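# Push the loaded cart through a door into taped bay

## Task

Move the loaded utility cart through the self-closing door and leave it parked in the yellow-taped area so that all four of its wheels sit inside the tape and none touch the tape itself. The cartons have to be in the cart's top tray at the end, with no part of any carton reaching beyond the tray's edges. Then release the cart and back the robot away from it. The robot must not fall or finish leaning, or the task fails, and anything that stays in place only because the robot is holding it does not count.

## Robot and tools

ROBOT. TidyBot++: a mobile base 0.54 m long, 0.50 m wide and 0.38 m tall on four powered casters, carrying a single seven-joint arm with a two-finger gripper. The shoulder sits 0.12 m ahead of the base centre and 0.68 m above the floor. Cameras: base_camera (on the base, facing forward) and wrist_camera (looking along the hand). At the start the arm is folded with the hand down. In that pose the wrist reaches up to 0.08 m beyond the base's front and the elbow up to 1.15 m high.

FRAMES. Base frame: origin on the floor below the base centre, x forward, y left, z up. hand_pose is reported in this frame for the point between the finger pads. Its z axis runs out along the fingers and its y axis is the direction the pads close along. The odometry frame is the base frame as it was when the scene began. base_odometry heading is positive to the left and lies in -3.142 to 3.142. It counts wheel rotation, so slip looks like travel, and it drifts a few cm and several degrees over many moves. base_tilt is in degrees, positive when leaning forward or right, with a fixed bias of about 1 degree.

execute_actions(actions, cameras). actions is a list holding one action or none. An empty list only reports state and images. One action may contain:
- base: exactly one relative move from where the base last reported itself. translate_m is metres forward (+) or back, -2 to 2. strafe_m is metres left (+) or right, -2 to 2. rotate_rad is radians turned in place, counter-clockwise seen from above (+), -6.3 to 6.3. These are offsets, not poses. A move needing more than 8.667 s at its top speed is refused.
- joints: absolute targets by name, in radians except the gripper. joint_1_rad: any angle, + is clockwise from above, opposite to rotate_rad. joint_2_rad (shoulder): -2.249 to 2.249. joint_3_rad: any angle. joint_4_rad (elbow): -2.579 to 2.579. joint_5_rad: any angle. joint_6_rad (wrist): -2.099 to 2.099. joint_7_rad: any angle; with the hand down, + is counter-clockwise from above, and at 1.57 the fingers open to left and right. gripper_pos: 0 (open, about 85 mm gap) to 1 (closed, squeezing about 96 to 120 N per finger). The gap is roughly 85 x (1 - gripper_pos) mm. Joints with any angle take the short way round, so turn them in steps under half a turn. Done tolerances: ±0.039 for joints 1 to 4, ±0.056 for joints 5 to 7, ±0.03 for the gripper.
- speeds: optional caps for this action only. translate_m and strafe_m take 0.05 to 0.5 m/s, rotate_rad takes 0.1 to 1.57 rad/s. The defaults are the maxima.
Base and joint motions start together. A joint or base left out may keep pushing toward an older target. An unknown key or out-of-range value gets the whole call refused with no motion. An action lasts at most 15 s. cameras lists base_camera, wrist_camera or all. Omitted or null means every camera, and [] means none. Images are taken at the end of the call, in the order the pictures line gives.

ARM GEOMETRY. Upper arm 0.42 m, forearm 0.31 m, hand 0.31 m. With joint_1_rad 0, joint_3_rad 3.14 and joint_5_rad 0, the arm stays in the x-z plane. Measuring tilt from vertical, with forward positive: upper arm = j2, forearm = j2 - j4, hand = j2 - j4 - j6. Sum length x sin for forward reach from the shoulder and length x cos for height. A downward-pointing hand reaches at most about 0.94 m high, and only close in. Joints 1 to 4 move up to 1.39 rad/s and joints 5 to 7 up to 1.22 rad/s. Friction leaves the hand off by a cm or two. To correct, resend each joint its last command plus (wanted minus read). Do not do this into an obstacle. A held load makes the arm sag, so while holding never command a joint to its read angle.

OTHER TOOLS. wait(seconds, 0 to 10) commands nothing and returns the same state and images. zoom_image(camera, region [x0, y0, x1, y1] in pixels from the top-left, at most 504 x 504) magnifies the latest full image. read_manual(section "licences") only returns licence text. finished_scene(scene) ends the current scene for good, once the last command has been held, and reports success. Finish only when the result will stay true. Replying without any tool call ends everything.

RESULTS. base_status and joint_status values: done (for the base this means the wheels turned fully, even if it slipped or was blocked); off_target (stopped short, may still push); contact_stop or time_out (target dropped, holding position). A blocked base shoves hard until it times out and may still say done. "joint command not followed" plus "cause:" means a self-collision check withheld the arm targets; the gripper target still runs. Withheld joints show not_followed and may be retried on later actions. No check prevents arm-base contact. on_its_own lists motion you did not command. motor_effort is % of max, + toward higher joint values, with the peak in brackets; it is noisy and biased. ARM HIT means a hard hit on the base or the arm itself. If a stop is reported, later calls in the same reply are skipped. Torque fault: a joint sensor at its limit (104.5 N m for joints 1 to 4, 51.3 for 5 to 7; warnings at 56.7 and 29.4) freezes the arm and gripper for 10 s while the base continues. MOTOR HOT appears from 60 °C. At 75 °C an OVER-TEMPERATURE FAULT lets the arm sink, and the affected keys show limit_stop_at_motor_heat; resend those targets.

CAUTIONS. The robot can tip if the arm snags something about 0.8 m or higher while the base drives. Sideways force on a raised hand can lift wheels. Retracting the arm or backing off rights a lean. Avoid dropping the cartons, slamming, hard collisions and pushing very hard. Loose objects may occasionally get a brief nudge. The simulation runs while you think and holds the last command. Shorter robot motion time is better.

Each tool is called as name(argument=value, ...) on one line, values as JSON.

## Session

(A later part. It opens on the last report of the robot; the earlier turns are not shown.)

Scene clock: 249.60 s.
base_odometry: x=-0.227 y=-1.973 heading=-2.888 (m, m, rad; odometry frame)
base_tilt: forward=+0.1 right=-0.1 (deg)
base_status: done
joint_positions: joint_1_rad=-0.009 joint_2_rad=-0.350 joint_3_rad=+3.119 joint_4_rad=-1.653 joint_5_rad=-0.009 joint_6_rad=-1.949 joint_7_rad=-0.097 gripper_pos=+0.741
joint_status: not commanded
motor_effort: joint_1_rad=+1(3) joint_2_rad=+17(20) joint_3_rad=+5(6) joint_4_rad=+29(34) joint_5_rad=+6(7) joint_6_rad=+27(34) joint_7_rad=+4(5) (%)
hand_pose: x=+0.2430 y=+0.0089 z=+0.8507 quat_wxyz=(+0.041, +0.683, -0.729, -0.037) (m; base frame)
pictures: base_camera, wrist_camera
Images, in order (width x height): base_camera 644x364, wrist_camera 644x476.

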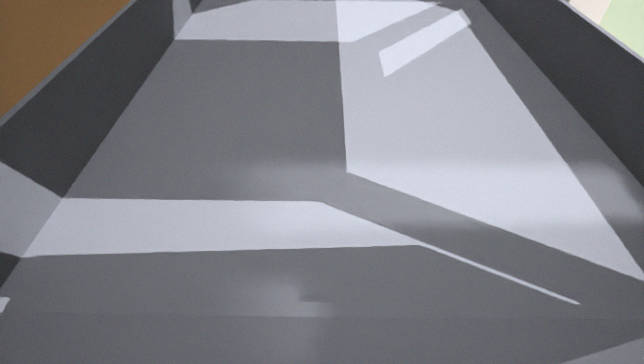

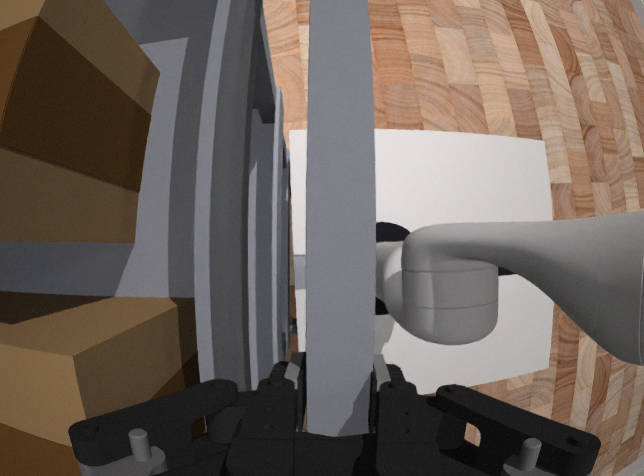

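execute_actions(actions=[{"base":{"translate_m":-0.13},"speeds":{"translate_m":0.05},"joints":{"joint_7_rad":0.03}}], cameras=["base_camera"])

execute_actions(actions=[{"base":{"rotate_rad":0.1},"speeds":{"rotate_rad":0.1}}], cameras=["base_camera"])

execute_actions(actions=[{"base":{"translate_m":0.35},"speeds":{"translate_m":0.08}}])

Scene clock: 255.40 s.
base_odometry: x=-0.101 y=-1.940 heading=-2.888 (m, m, rad; odometry frame)
base_tilt: forward=+0.2 right=+0.0 (deg)
base_status: done
joint_positions: joint_1_rad=+0.011 joint_2_rad=-0.239 joint_3_rad=+3.145 joint_4_rad=-1.583 joint_5_rad=+0.008 joint_6_rad=-1.796 joint_7_rad=-0.025 gripper_pos=+0.743
joint_status: all done
motor_effort: joint_1_rad=-5(6) joint_2_rad=-7(18) joint_3_rad=-4(7) joint_4_rad=+18(30) joint_5_rad=-8(11) joint_6_rad=+9(28) joint_7_rad=+4(6) (%)
hand_pose: x=+0.3260 y=-0.0043 z=+0.8500 quat_wxyz=(+0.002, +0.692, -0.722, +0.003) (m; base frame)
pictures: base_camera
Images, in order (width x height): base_camera 644x364.

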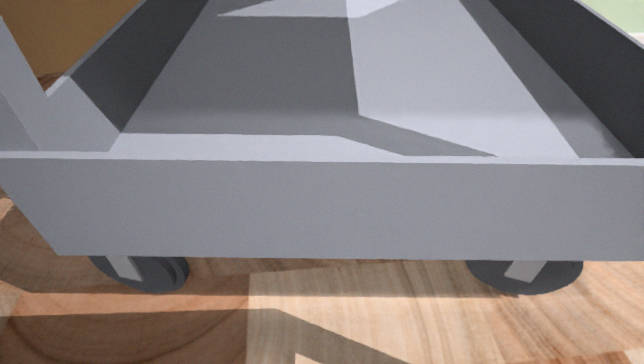

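Scene clock: 256.73 s.
base_odometry: x=-0.101 y=-1.940 heading=-2.789 (m, m, rad; odometry frame)
base_tilt: forward=+0.2 right=+0.0 (deg)
base_status: done
joint_positions: joint_1_rad=+0.046 joint_2_rad=-0.239 joint_3_rad=+3.179 joint_4_rad=-1.583 joint_5_rad=+0.043 joint_6_rad=-1.796 joint_7_rad=-0.025 gripper_pos=+0.743
joint_status: not commanded
motor_effort: joint_1_rad=-11(13) joint_2_rad=-8(9) joint_3_rad=-10(12) joint_4_rad=+19(21) joint_5_rad=-10(14) joint_6_rad=+5(11) joint_7_rad=+10(10) (%)
hand_pose: x=+0.3245 y=-0.0304 z=+0.8502 quat_wxyz=(+0.012, +0.664, -0.747, +0.012) (m; base frame)
pictures: base_camera
Images, in order (width x height): base_camera 644x364.

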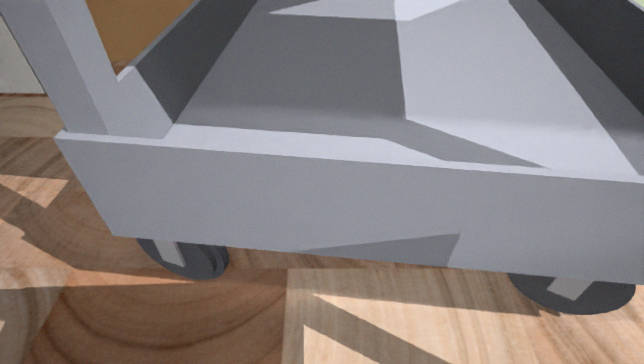

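Scene clock: 261.73 s.
base_odometry: x=-0.429 y=-2.060 heading=-2.789 (m, m, rad; odometry frame)
base_tilt: forward=+0.2 right=+0.1 (deg)
base_status: done
joint_positions: joint_1_rad=+0.065 joint_2_rad=-0.293 joint_3_rad=+3.191 joint_4_rad=-1.617 joint_5_rad=+0.072 joint_6_rad=-1.854 joint_7_rad=-0.032 gripper_pos=+0.743
joint_status: not commanded
motor_effort: joint_1_rad=-16(17) joint_2_rad=+0(19) joint_3_rad=-13(14) joint_4_rad=+22(32) joint_5_rad=-15(18) joint_6_rad=+10(27) joint_7_rad=+16(16) (%)
hand_pose: x=+0.2878 y=-0.0417 z=+0.8508 quat_wxyz=(+0.033, +0.647, -0.762, +0.005) (m; base frame)
pictures: base_camera, wrist_camera
Images, in order (width x height): base_camera 644x364, wrist_camera 644x476.

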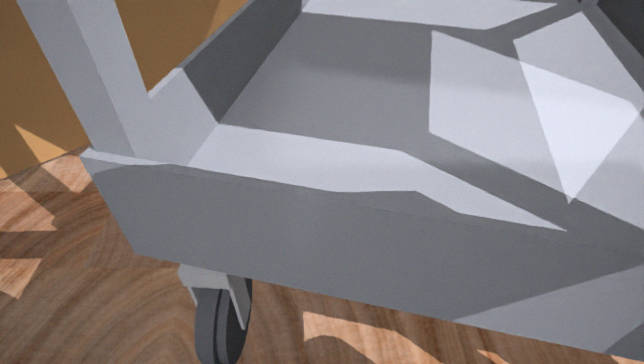

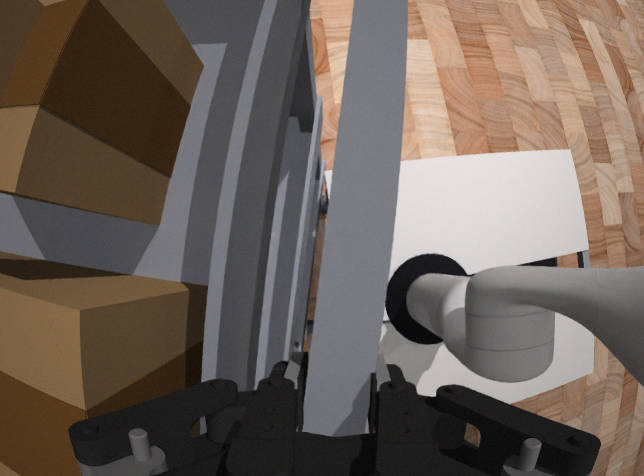

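Progress.

execute_actions(actions=[{"base":{"translate_m":0.35},"speeds":{"translate_m":0.08}}])

execute_actions(actions=[{"base":{"translate_m":0.35},"speeds":{"translate_m":0.08}}])

Scene clock: 267.77 s.
base_odometry: x=-0.757 y=-2.181 heading=-2.789 (m, m, rad; odometry frame)
base_tilt: forward=+0.2 right=+0.0 (deg)
base_status: done
joint_positions: joint_1_rad=+0.089 joint_2_rad=-0.254 joint_3_rad=+3.212 joint_4_rad=-1.591 joint_5_rad=+0.077 joint_6_rad=-1.817 joint_7_rad=-0.082 gripper_pos=+0.743
joint_status: not commanded
motor_effort: joint_1_rad=-21(20) joint_2_rad=-9(11) joint_3_rad=-18(18) joint_4_rad=+18(28) joint_5_rad=-15(18) joint_6_rad=+6(22) joint_7_rad=+23(23) (%)
hand_pose: x=+0.3094 y=-0.0552 z=+0.8511 quat_wxyz=(+0.025, +0.610, -0.792, +0.014) (m; base frame)
pictures: base_camera, wrist_camera
Images, in order (width x height): base_camera 644x364, wrist_camera 644x476.

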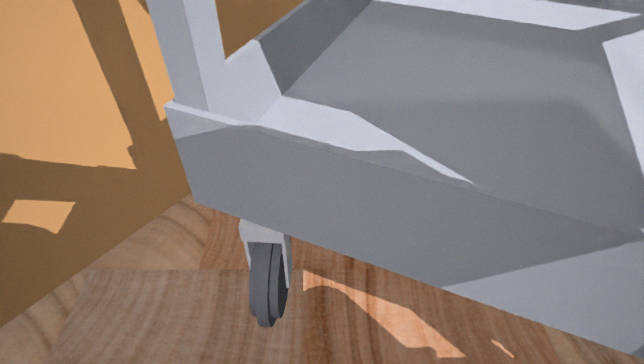

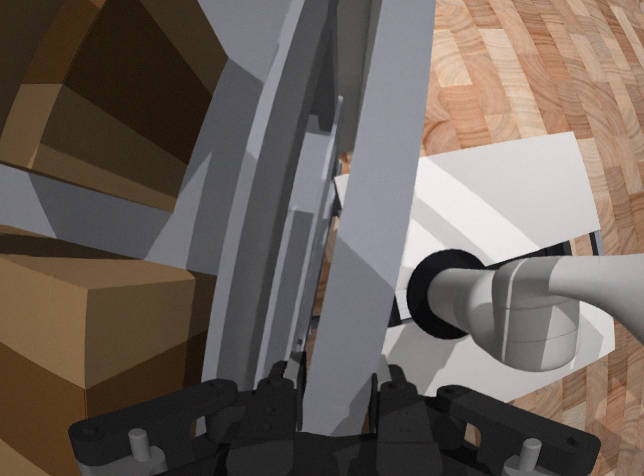

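Scene clock: 272.70 s.
base_odometry: x=-1.086 y=-2.302 heading=-2.789 (m, m, rad; odometry frame)
base_tilt: forward=+0.2 right=+0.0 (deg)
base_status: done
joint_positions: joint_1_rad=+0.090 joint_2_rad=-0.238 joint_3_rad=+3.229 joint_4_rad=-1.581 joint_5_rad=+0.101 joint_6_rad=-1.800 joint_7_rad=-0.085 gripper_pos=+0.743
joint_status: not commanded
motor_effort: joint_1_rad=-14(24) joint_2_rad=-11(13) joint_3_rad=-13(23) joint_4_rad=+17(26) joint_5_rad=-13(22) joint_6_rad=+3(15) joint_7_rad=+12(24) (%)
hand_pose: x=+0.3175 y=-0.0685 z=+0.8512 quat_wxyz=(+0.030, +0.600, -0.799, +0.025) (m; base frame)
pictures: base_camera, wrist_camera
Images, in order (width x height): base_camera 644x364, wrist_camera 644x476.

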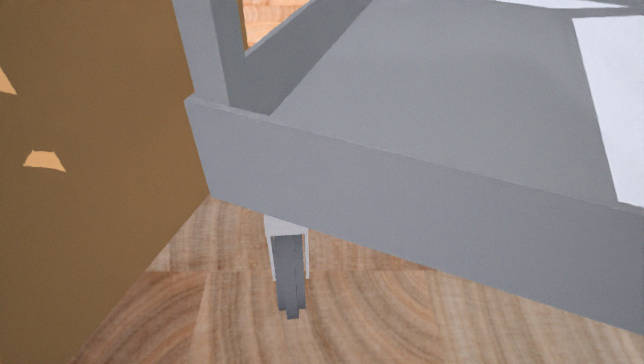

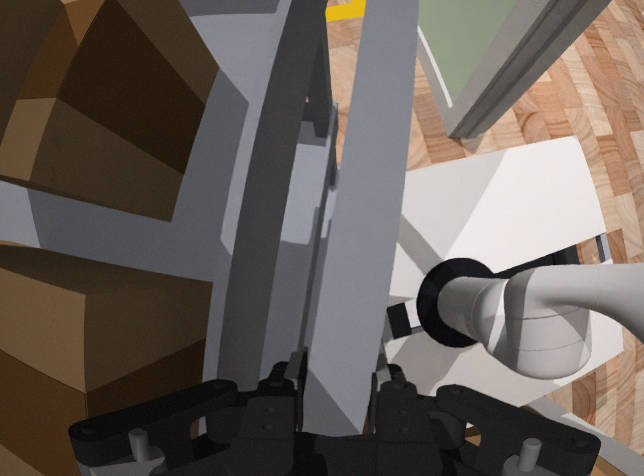

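execute_actions(actions=[{"base":{"strafe_m":-0.07},"speeds":{"strafe_m":0.06}}], cameras=[])

execute_actions(actions=[{"base":{"translate_m":0.6},"speeds":{"translate_m":0.1}}])

Scene clock: 278.27 s.
base_odometry: x=-1.110 y=-2.236 heading=-2.788 (m, m, rad; odometry frame)
base_tilt: forward=+0.2 right=+0.0 (deg)
base_status: done
joint_positions: joint_1_rad=+0.047 joint_2_rad=-0.238 joint_3_rad=+3.185 joint_4_rad=-1.580 joint_5_rad=+0.068 joint_6_rad=-1.800 joint_7_rad=-0.059 gripper_pos=+0.743
joint_status: not commanded
motor_effort: joint_1_rad=-8(14) joint_2_rad=-12(12) joint_3_rad=-6(13) joint_4_rad=+17(20) joint_5_rad=-10(14) joint_6_rad=+4(12) joint_7_rad=+8(15) (%)
hand_pose: x=+0.3234 y=-0.0395 z=+0.8511 quat_wxyz=(+0.021, +0.646, -0.763, +0.019) (m; base frame)
pictures: none
No camera images: the call's "cameras" was empty. Leave "cameras" out to get every camera's image.

Scene clock: 284.83 s.
base_odometry: x=-1.673 y=-2.444 heading=-2.788 (m, m, rad; odometry frame)
base_tilt: forward=+0.2 right=+0.0 (deg)
base_status: done
joint_positions: joint_1_rad=-0.031 joint_2_rad=-0.251 joint_3_rad=+3.118 joint_4_rad=-1.588 joint_5_rad=+0.009 joint_6_rad=-1.802 joint_7_rad=+0.061 gripper_pos=+0.743
joint_status: not commanded
motor_effort: joint_1_rad=+9(10) joint_2_rad=-8(13) joint_3_rad=+10(10) joint_4_rad=+18(24) joint_5_rad=+4(13) joint_6_rad=+3(18) joint_7_rad=-10(10) (%)
hand_pose: x=+0.3206 y=+0.0103 z=+0.8508 quat_wxyz=(+0.005, +0.746, -0.666, +0.006) (m; base frame)
pictures: base_camera, wrist_camera
Images, in order (width x height): base_camera 644x364, wrist_camera 644x476.

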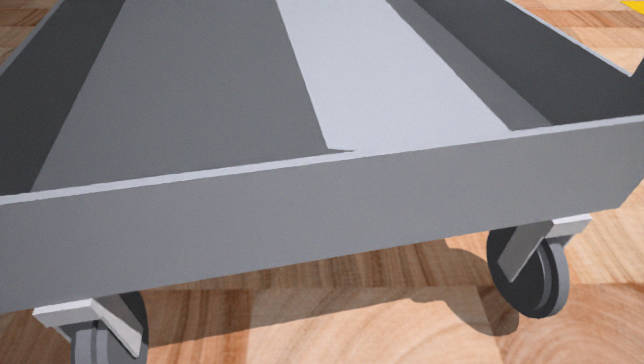

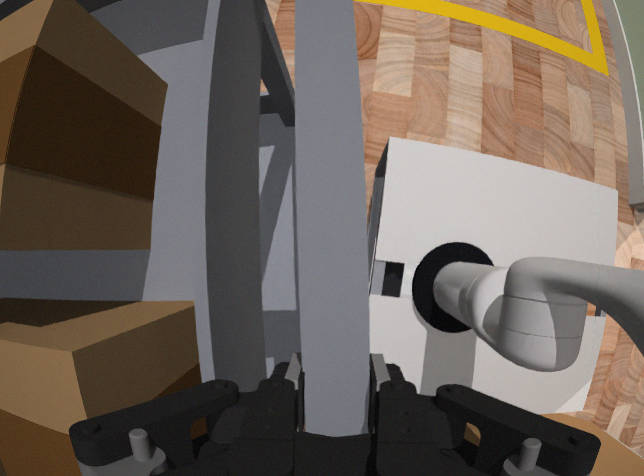

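execute_actions(actions=[{"base":{"translate_m":0.3},"speeds":{"translate_m":0.12},"joints":{"joint_7_rad":-0.03}}], cameras=[])

execute_actions(actions=[{"base":{"strafe_m":-0.6},"speeds":{"strafe_m":0.12}}])

Scene clock: 290.40 s.
base_odometry: x=-1.955 y=-2.547 heading=-2.788 (m, m, rad; odometry frame)
base_tilt: forward=+0.2 right=+0.0 (deg)
base_status: done
joint_positions: joint_1_rad=-0.057 joint_2_rad=-0.248 joint_3_rad=+3.091 joint_4_rad=-1.586 joint_5_rad=-0.028 joint_6_rad=-1.796 joint_7_rad=+0.061 gripper_pos=+0.743
joint_status: joint_7_rad off_target (ended at +0.061, target -0.030)
motor_effort: joint_1_rad=+13(14) joint_2_rad=-9(10) joint_3_rad=+14(15) joint_4_rad=+17(23) joint_5_rad=+8(9) joint_6_rad=+2(16) joint_7_rad=-13(14) (%)
hand_pose: x=+0.3208 y=+0.0336 z=+0.8508 quat_wxyz=(-0.008, +0.766, -0.643, -0.003) (m; base frame)
pictures: none
No camera images: the call's "cameras" was empty. Leave "cameras" out to get every camera's image.

Scene clock: 296.07 s.
base_odometry: x=-2.163 y=-1.984 heading=-2.788 (m, m, rad; odometry frame)
base_tilt: forward=+0.2 right=+0.0 (deg)
base_status: done
joint_positions: joint_1_rad=-0.030 joint_2_rad=-0.221 joint_3_rad=+3.109 joint_4_rad=-1.570 joint_5_rad=-0.050 joint_6_rad=-1.756 joint_7_rad=+0.028 gripper_pos=+0.743
joint_status: not commanded
motor_effort: joint_1_rad=+1(17) joint_2_rad=-10(18) joint_3_rad=+3(18) joint_4_rad=+16(20) joint_5_rad=+0(13) joint_6_rad=+6(7) joint_7_rad=-3(16) (%)
hand_pose: x=+0.3429 y=+0.0317 z=+0.8505 quat_wxyz=(-0.028, +0.741, -0.671, -0.002) (m; base frame)
pictures: base_camera, wrist_camera
Images, in order (width x height): base_camera 644x364, wrist_camera 644x476.

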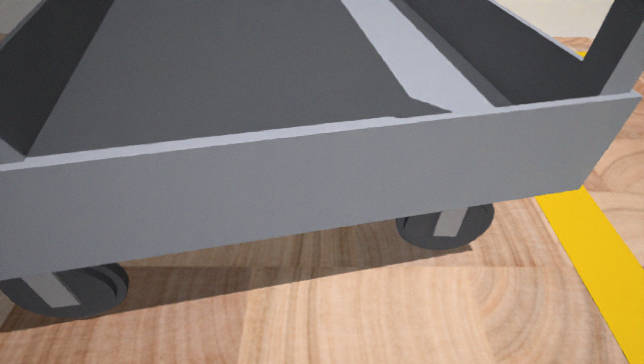

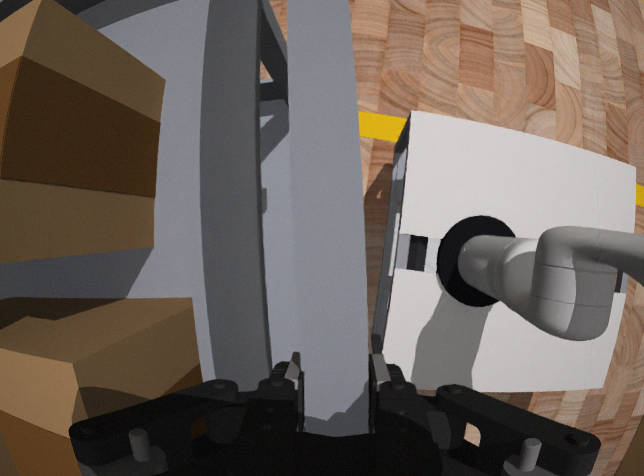

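execute_actions(actions=[{"base":{"translate_m":-0.4},"speeds":{"translate_m":0.12}}], cameras=[])

execute_actions(actions=[{"base":{"strafe_m":-0.65},"speeds":{"strafe_m":0.12}}])

execute_actions(actions=[{"joints":{"gripper_pos":0.5}}], cameras=[])

execute_actions(actions=[{"joints":{"joint_2_rad":-0.16,"joint_4_rad":-1.22,"joint_6_rad":-2.09}}], cameras=[])

execute_actions(actions=[{"joints":{"joint_2_rad":-0.6}}], cameras=[])

execute_actions(actions=[{"base":{"strafe_m":0.9},"joints":{"joint_1_rad":0.9,"joint_7_rad":1.57,"joint_6_rad":-1.9}}])

Scene clock: 304.00 s.
base_odometry: x=-1.788 y=-1.846 heading=-2.789 (m, m, rad; odometry frame)
base_tilt: forward=+0.2 right=+0.1 (deg)
base_status: done
joint_positions: joint_1_rad=+0.044 joint_2_rad=-0.213 joint_3_rad=+3.180 joint_4_rad=-1.564 joint_5_rad=+0.020 joint_6_rad=-1.738 joint_7_rad=-0.037 gripper_pos=+0.743
joint_status: not commanded
on_its_own: joint_7_rad moved -0.066 to your old target -0.030
motor_effort: joint_1_rad=-11(12) joint_2_rad=-10(24) joint_3_rad=-11(12) joint_4_rad=+15(17) joint_5_rad=-10(11) joint_6_rad=+4(7) joint_7_rad=+8(9) (%)
hand_pose: x=+0.3526 y=-0.0250 z=+0.8509 quat_wxyz=(-0.014, +0.662, -0.749, +0.023) (m; base frame)
pictures: none
No camera images: the call's "cameras" was empty. Leave "cameras" out to get every camera's image.

Scene clock: 310.13 s.
base_odometry: x=-2.012 y=-1.236 heading=-2.789 (m, m, rad; odometry frame)
base_tilt: forward=+0.2 right=+0.0 (deg)
base_status: done
joint_positions: joint_1_rad=-0.037 joint_2_rad=-0.232 joint_3_rad=+3.105 joint_4_rad=-1.576 joint_5_rad=-0.024 joint_6_rad=-1.772 joint_7_rad=+0.010 gripper_pos=+0.743
joint_status: not commanded
motor_effort: joint_1_rad=+3(12) joint_2_rad=-10(11) joint_3_rad=+4(14) joint_4_rad=+19(20) joint_5_rad=-1(9) joint_6_rad=+3(8) joint_7_rad=-4(11) (%)
hand_pose: x=+0.3348 y=+0.0259 z=+0.8507 quat_wxyz=(-0.015, +0.737, -0.675, +0.003) (m; base frame)
pictures: base_camera, wrist_camera
Images, in order (width x height): base_camera 644x364, wrist_camera 644x476.

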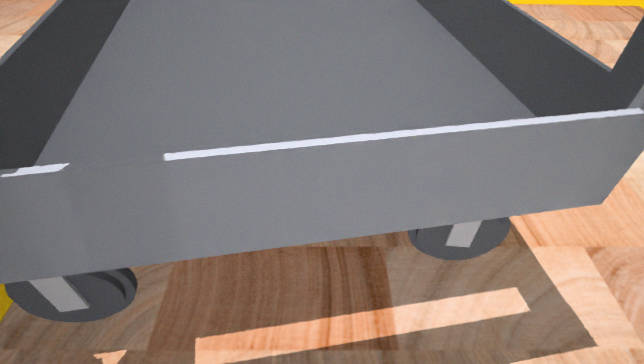

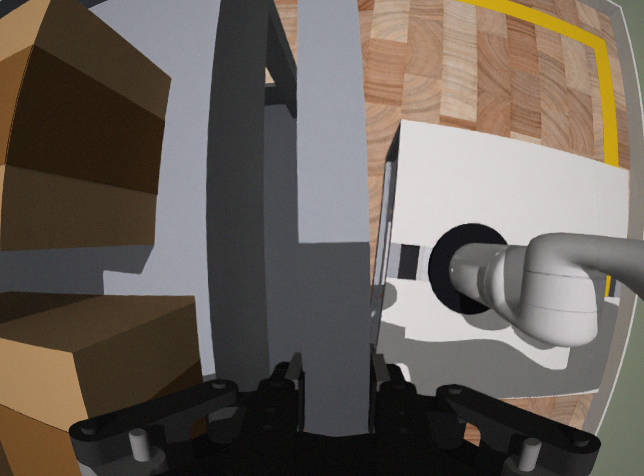

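Scene clock: 310.97 s.
base_odometry: x=-2.012 y=-1.236 heading=-2.789 (m, m, rad; odometry frame)
base_tilt: forward=+0.2 right=+0.0 (deg)
base_status: not commanded
joint_positions: joint_1_rad=-0.015 joint_2_rad=-0.232 joint_3_rad=+3.122 joint_4_rad=-1.577 joint_5_rad=-0.024 joint_6_rad=-1.772 joint_7_rad=+0.010 gripper_pos=+0.500
joint_status: all done
motor_effort: joint_1_rad=+0(3) joint_2_rad=-10(12) joint_3_rad=+0(5) joint_4_rad=+17(21) joint_5_rad=-2(1) joint_6_rad=+0(3) joint_7_rad=+1(3) (%)
hand_pose: x=+0.3356 y=+0.0169 z=+0.8504 quat_wxyz=(-0.015, +0.724, -0.689, +0.002) (m; base frame)
pictures: none
No camera images: the call's "cameras" was empty. Leave "cameras" out to get every camera's image.

Scene clock: 312.47 s.
base_odometry: x=-2.012 y=-1.236 heading=-2.789 (m, m, rad; odometry frame)
base_tilt: forward=+0.2 right=+0.0 (deg)
base_status: not commanded
joint_positions: joint_1_rad=-0.015 joint_2_rad=-0.188 joint_3_rad=+3.122 joint_4_rad=-1.232 joint_5_rad=-0.024 joint_6_rad=-2.056 joint_7_rad=+0.010 gripper_pos=+0.500
joint_status: all done
motor_effort: joint_1_rad=-1(1) joint_2_rad=-10(11) joint_3_rad=+1(1) joint_4_rad=+15(20) joint_5_rad=-1(1) joint_6_rad=+1(3) joint_7_rad=+1(1) (%)
hand_pose: x=+0.3242 y=+0.0160 z=+0.9420 quat_wxyz=(-0.021, +0.727, -0.687, +0.008) (m; base frame)
pictures: none
No camera images: the call's "cameras" was empty. Leave "cameras" out to get every camera's image.

Scene clock: 314.07 s.
base_odometry: x=-2.012 y=-1.236 heading=-2.789 (m, m, rad; odometry frame)
base_tilt: forward=+0.2 right=+0.1 (deg)
base_status: not commanded
joint_positions: joint_1_rad=-0.015 joint_2_rad=-0.594 joint_3_rad=+3.122 joint_4_rad=-1.230 joint_5_rad=-0.024 joint_6_rad=-2.057 joint_7_rad=+0.010 gripper_pos=+0.500
joint_status: all done
motor_effort: joint_1_rad=-1(1) joint_2_rad=+9(11) joint_3_rad=+2(1) joint_4_rad=+13(16) joint_5_rad=-2(1) joint_6_rad=+4(4) joint_7_rad=+1(1) (%)
hand_pose: x=+0.2045 y=+0.0143 z=+1.0027 quat_wxyz=(-0.162, +0.710, -0.668, +0.153) (m; base frame)
pictures: none
No camera images: the call's "cameras" was empty. Leave "cameras" out to get every camera's image.

Scene clock: 317.37 s.
base_odometry: x=-1.701 y=-2.080 heading=-2.788 (m, m, rad; odometry frame)
base_tilt: forward=+0.2 right=+0.0 (deg)
base_status: done
joint_positions: joint_1_rad=+0.883 joint_2_rad=-0.596 joint_3_rad=+3.126 joint_4_rad=-1.230 joint_5_rad=-0.024 joint_6_rad=-1.935 joint_7_rad=+1.529 gripper_pos=+0.500
joint_status: all done
motor_effort: joint_1_rad=+0(1) joint_2_rad=+9(12) joint_3_rad=+1(3) joint_4_rad=+14(15) joint_5_rad=-1(0) joint_6_rad=+5(6) joint_7_rad=+1(0) (%)
hand_pose: x=+0.2041 y=-0.0832 z=+1.0215 quat_wxyz=(+0.108, +0.865, -0.414, +0.261) (m; base frame)
pictures: base_camera, wrist_camera
Images, in order (width x height): base_camera 644x364, wrist_camera 644x476.

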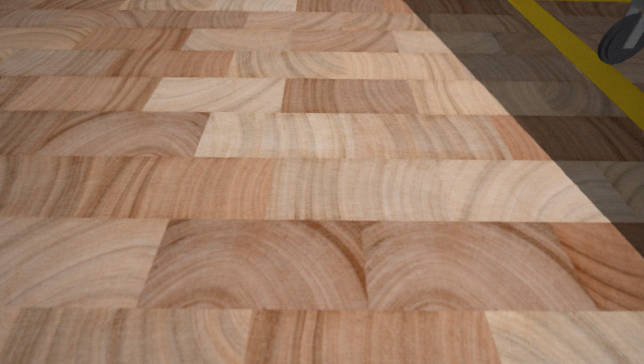

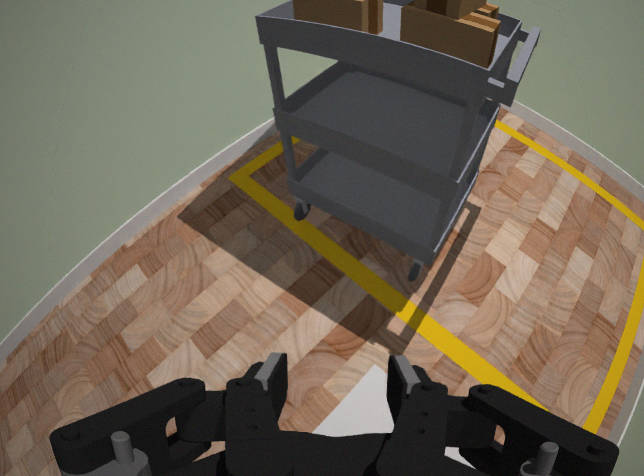

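Marginal; nudge with the base side.

execute_actions(actions=[{"base":{"translate_m":0.7},"joints":{"joint_1_rad":1.5,"joint_6_rad":-2.09}}], cameras=[])

execute_actions(actions=[{"base":{"strafe_m":-0.45},"speeds":{"strafe_m":0.08}}], cameras=[])

execute_actions(actions=[{"base":{"strafe_m":0.8},"joints":{"joint_6_rad":-1.7}}])

Scene clock: 322.77 s.
base_odometry: x=-2.357 y=-2.323 heading=-2.788 (m, m, rad; odometry frame)
base_tilt: forward=+0.2 right=+0.0 (deg)
base_status: done
joint_positions: joint_1_rad=+1.485 joint_2_rad=-0.596 joint_3_rad=+3.126 joint_4_rad=-1.230 joint_5_rad=-0.024 joint_6_rad=-2.054 joint_7_rad=+1.529 gripper_pos=+0.500
joint_status: all done
motor_effort: joint_1_rad=-1(2) joint_2_rad=+9(11) joint_3_rad=+2(3) joint_4_rad=+13(14) joint_5_rad=-1(2) joint_6_rad=+4(5) joint_7_rad=+1(1) (%)
hand_pose: x=+0.1383 y=-0.0846 z=+1.0034 quat_wxyz=(+0.143, +0.715, -0.663, +0.173) (m; base frame)
pictures: none
No camera images: the call's "cameras" was empty. Leave "cameras" out to get every camera's image.

Scene clock: 329.10 s.
base_odometry: x=-2.513 y=-1.901 heading=-2.789 (m, m, rad; odometry frame)
base_tilt: forward=+0.1 right=-0.6 (deg)
base_status: done
joint_positions: joint_1_rad=+1.485 joint_2_rad=-0.598 joint_3_rad=+3.126 joint_4_rad=-1.229 joint_5_rad=-0.024 joint_6_rad=-2.058 joint_7_rad=+1.529 gripper_pos=+0.500
joint_status: not commanded
motor_effort: joint_1_rad=-1(1) joint_2_rad=+11(15) joint_3_rad=+1(4) joint_4_rad=+12(14) joint_5_rad=-1(0) joint_6_rad=+3(5) joint_7_rad=+1(1) (%)
hand_pose: x=+0.1381 y=-0.0830 z=+1.0032 quat_wxyz=(+0.143, +0.715, -0.663, +0.173) (m; base frame)
pictures: none
No camera images: the call's "cameras" was empty. Leave "cameras" out to get every camera's image.

Scene clock: 332.23 s.
base_odometry: x=-2.236 y=-2.652 heading=-2.788 (m, m, rad; odometry frame)
base_tilt: forward=+0.2 right=+0.0 (deg)
base_status: done
joint_positions: joint_1_rad=+1.485 joint_2_rad=-0.597 joint_3_rad=+3.127 joint_4_rad=-1.228 joint_5_rad=-0.024 joint_6_rad=-1.711 joint_7_rad=+1.529 gripper_pos=+0.500
joint_status: all done
motor_effort: joint_1_rad=+0(2) joint_2_rad=+8(13) joint_3_rad=+2(3) joint_4_rad=+14(17) joint_5_rad=-1(3) joint_6_rad=+6(6) joint_7_rad=+1(0) (%)
hand_pose: x=+0.1480 y=-0.1699 z=+1.0664 quat_wxyz=(+0.250, +0.675, -0.627, +0.298) (m; base frame)
pictures: base_camera, wrist_camera
Images, in order (width x height): base_camera 644x364, wrist_camera 644x476.

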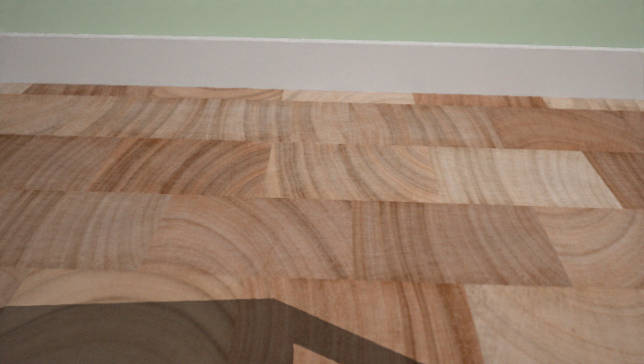

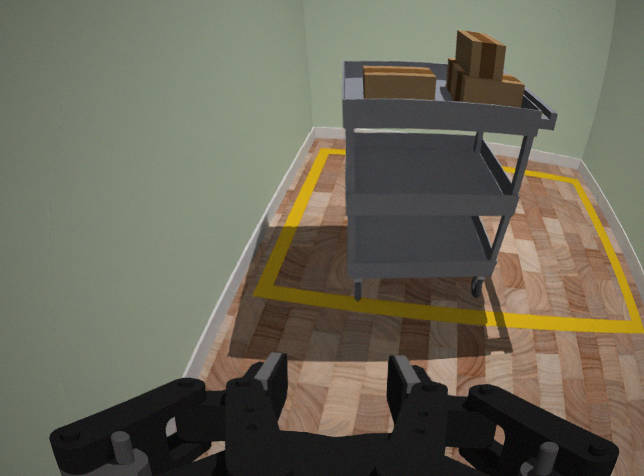

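execute_actions(actions=[{"base":{"translate_m":-0.2},"joints":{"joint_1_rad":1.57,"joint_2_rad":0.04,"joint_4_rad":-2.57,"joint_6_rad":0.98,"gripper_pos":1}}], cameras=[])

execute_actions(actions=[{"base":{"strafe_m":-0.72},"speeds":{"strafe_m":0.1}}], cameras=["wrist_camera"])

execute_actions(actions=[{"base":{"strafe_m":0.8},"joints":{"joint_6_rad":0.5}}], cameras=["wrist_camera"])

Scene clock: 338.50 s.
base_odometry: x=-2.048 y=-2.583 heading=-2.788 (m, m, rad; odometry frame)
base_tilt: forward=+0.2 right=+0.0 (deg)
base_status: done
joint_positions: joint_1_rad=+1.550 joint_2_rad=+0.015 joint_3_rad=+3.130 joint_4_rad=-2.557 joint_5_rad=-0.024 joint_6_rad=+0.948 joint_7_rad=+1.529 gripper_pos=+0.999
joint_status: all done
motor_effort: joint_1_rad=+0(1) joint_2_rad=-18(19) joint_3_rad=+1(4) joint_4_rad=+16(23) joint_5_rad=-1(2) joint_6_rad=+8(8) joint_7_rad=+1(1) (%)
hand_pose: x=+0.1303 y=-0.4865 z=+0.8213 quat_wxyz=(+0.470, +0.502, -0.524, +0.503) (m; base frame)
pictures: none
No camera images: the call's "cameras" was empty. Leave "cameras" out to get every camera's image.

Scene clock: 346.27 s.
base_odometry: x=-2.297 y=-1.907 heading=-2.788 (m, m, rad; odometry frame)
base_tilt: forward=+0.2 right=+0.1 (deg)
base_status: done
joint_positions: joint_1_rad=+1.554 joint_2_rad=+0.023 joint_3_rad=+3.130 joint_4_rad=-2.571 joint_5_rad=-0.024 joint_6_rad=+0.958 joint_7_rad=+1.529 gripper_pos=+0.999
joint_status: not commanded
motor_effort: joint_1_rad=+0(1) joint_2_rad=-18(20) joint_3_rad=+1(2) joint_4_rad=+15(22) joint_5_rad=-1(2) joint_6_rad=+8(7) joint_7_rad=+1(1) (%)
hand_pose: x=+0.1281 y=-0.4838 z=+0.8139 quat_wxyz=(+0.468, +0.504, -0.528, +0.499) (m; base frame)
pictures: wrist_camera
Images, in order (width x height): wrist_camera 644x476.

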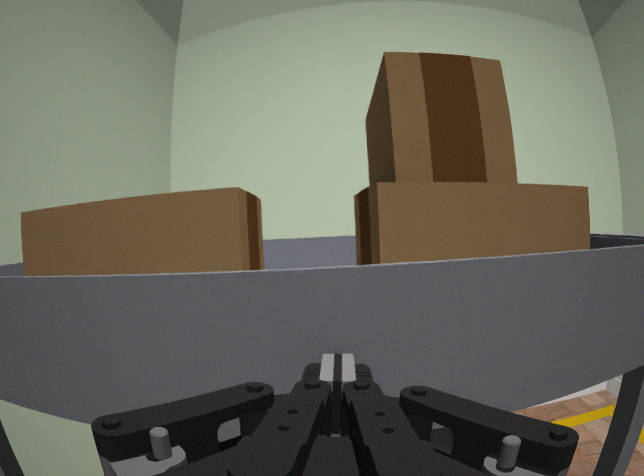

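Scene clock: 349.33 s.
base_odometry: x=-2.020 y=-2.657 heading=-2.788 (m, m, rad; odometry frame)
base_tilt: forward=+0.2 right=+0.0 (deg)
base_status: done
joint_positions: joint_1_rad=+1.555 joint_2_rad=+0.029 joint_3_rad=+3.130 joint_4_rad=-2.568 joint_5_rad=-0.024 joint_6_rad=+0.514 joint_7_rad=+1.529 gripper_pos=+0.999
joint_status: all done
motor_effort: joint_1_rad=+0(2) joint_2_rad=-17(20) joint_3_rad=+1(2) joint_4_rad=+15(17) joint_5_rad=-1(2) joint_6_rad=+7(9) joint_7_rad=+1(1) (%)
hand_pose: x=+0.1288 y=-0.4463 z=+0.6808 quat_wxyz=(+0.344, +0.597, -0.623, +0.369) (m; base frame)
pictures: wrist_camera
Images, in order (width x height): wrist_camera 644x476.

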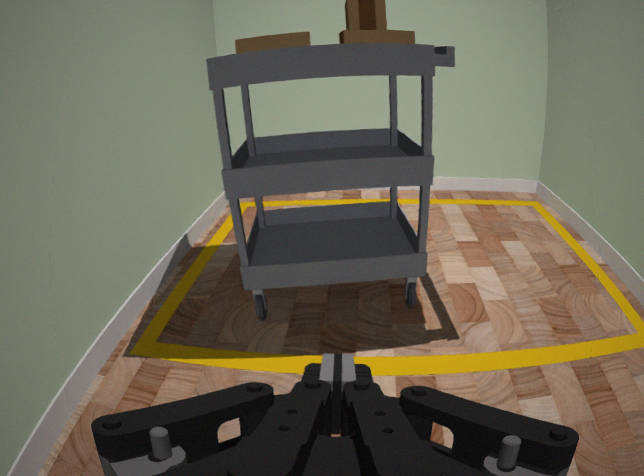

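finished_scene(scene=1)

The scene is finished: the task was done.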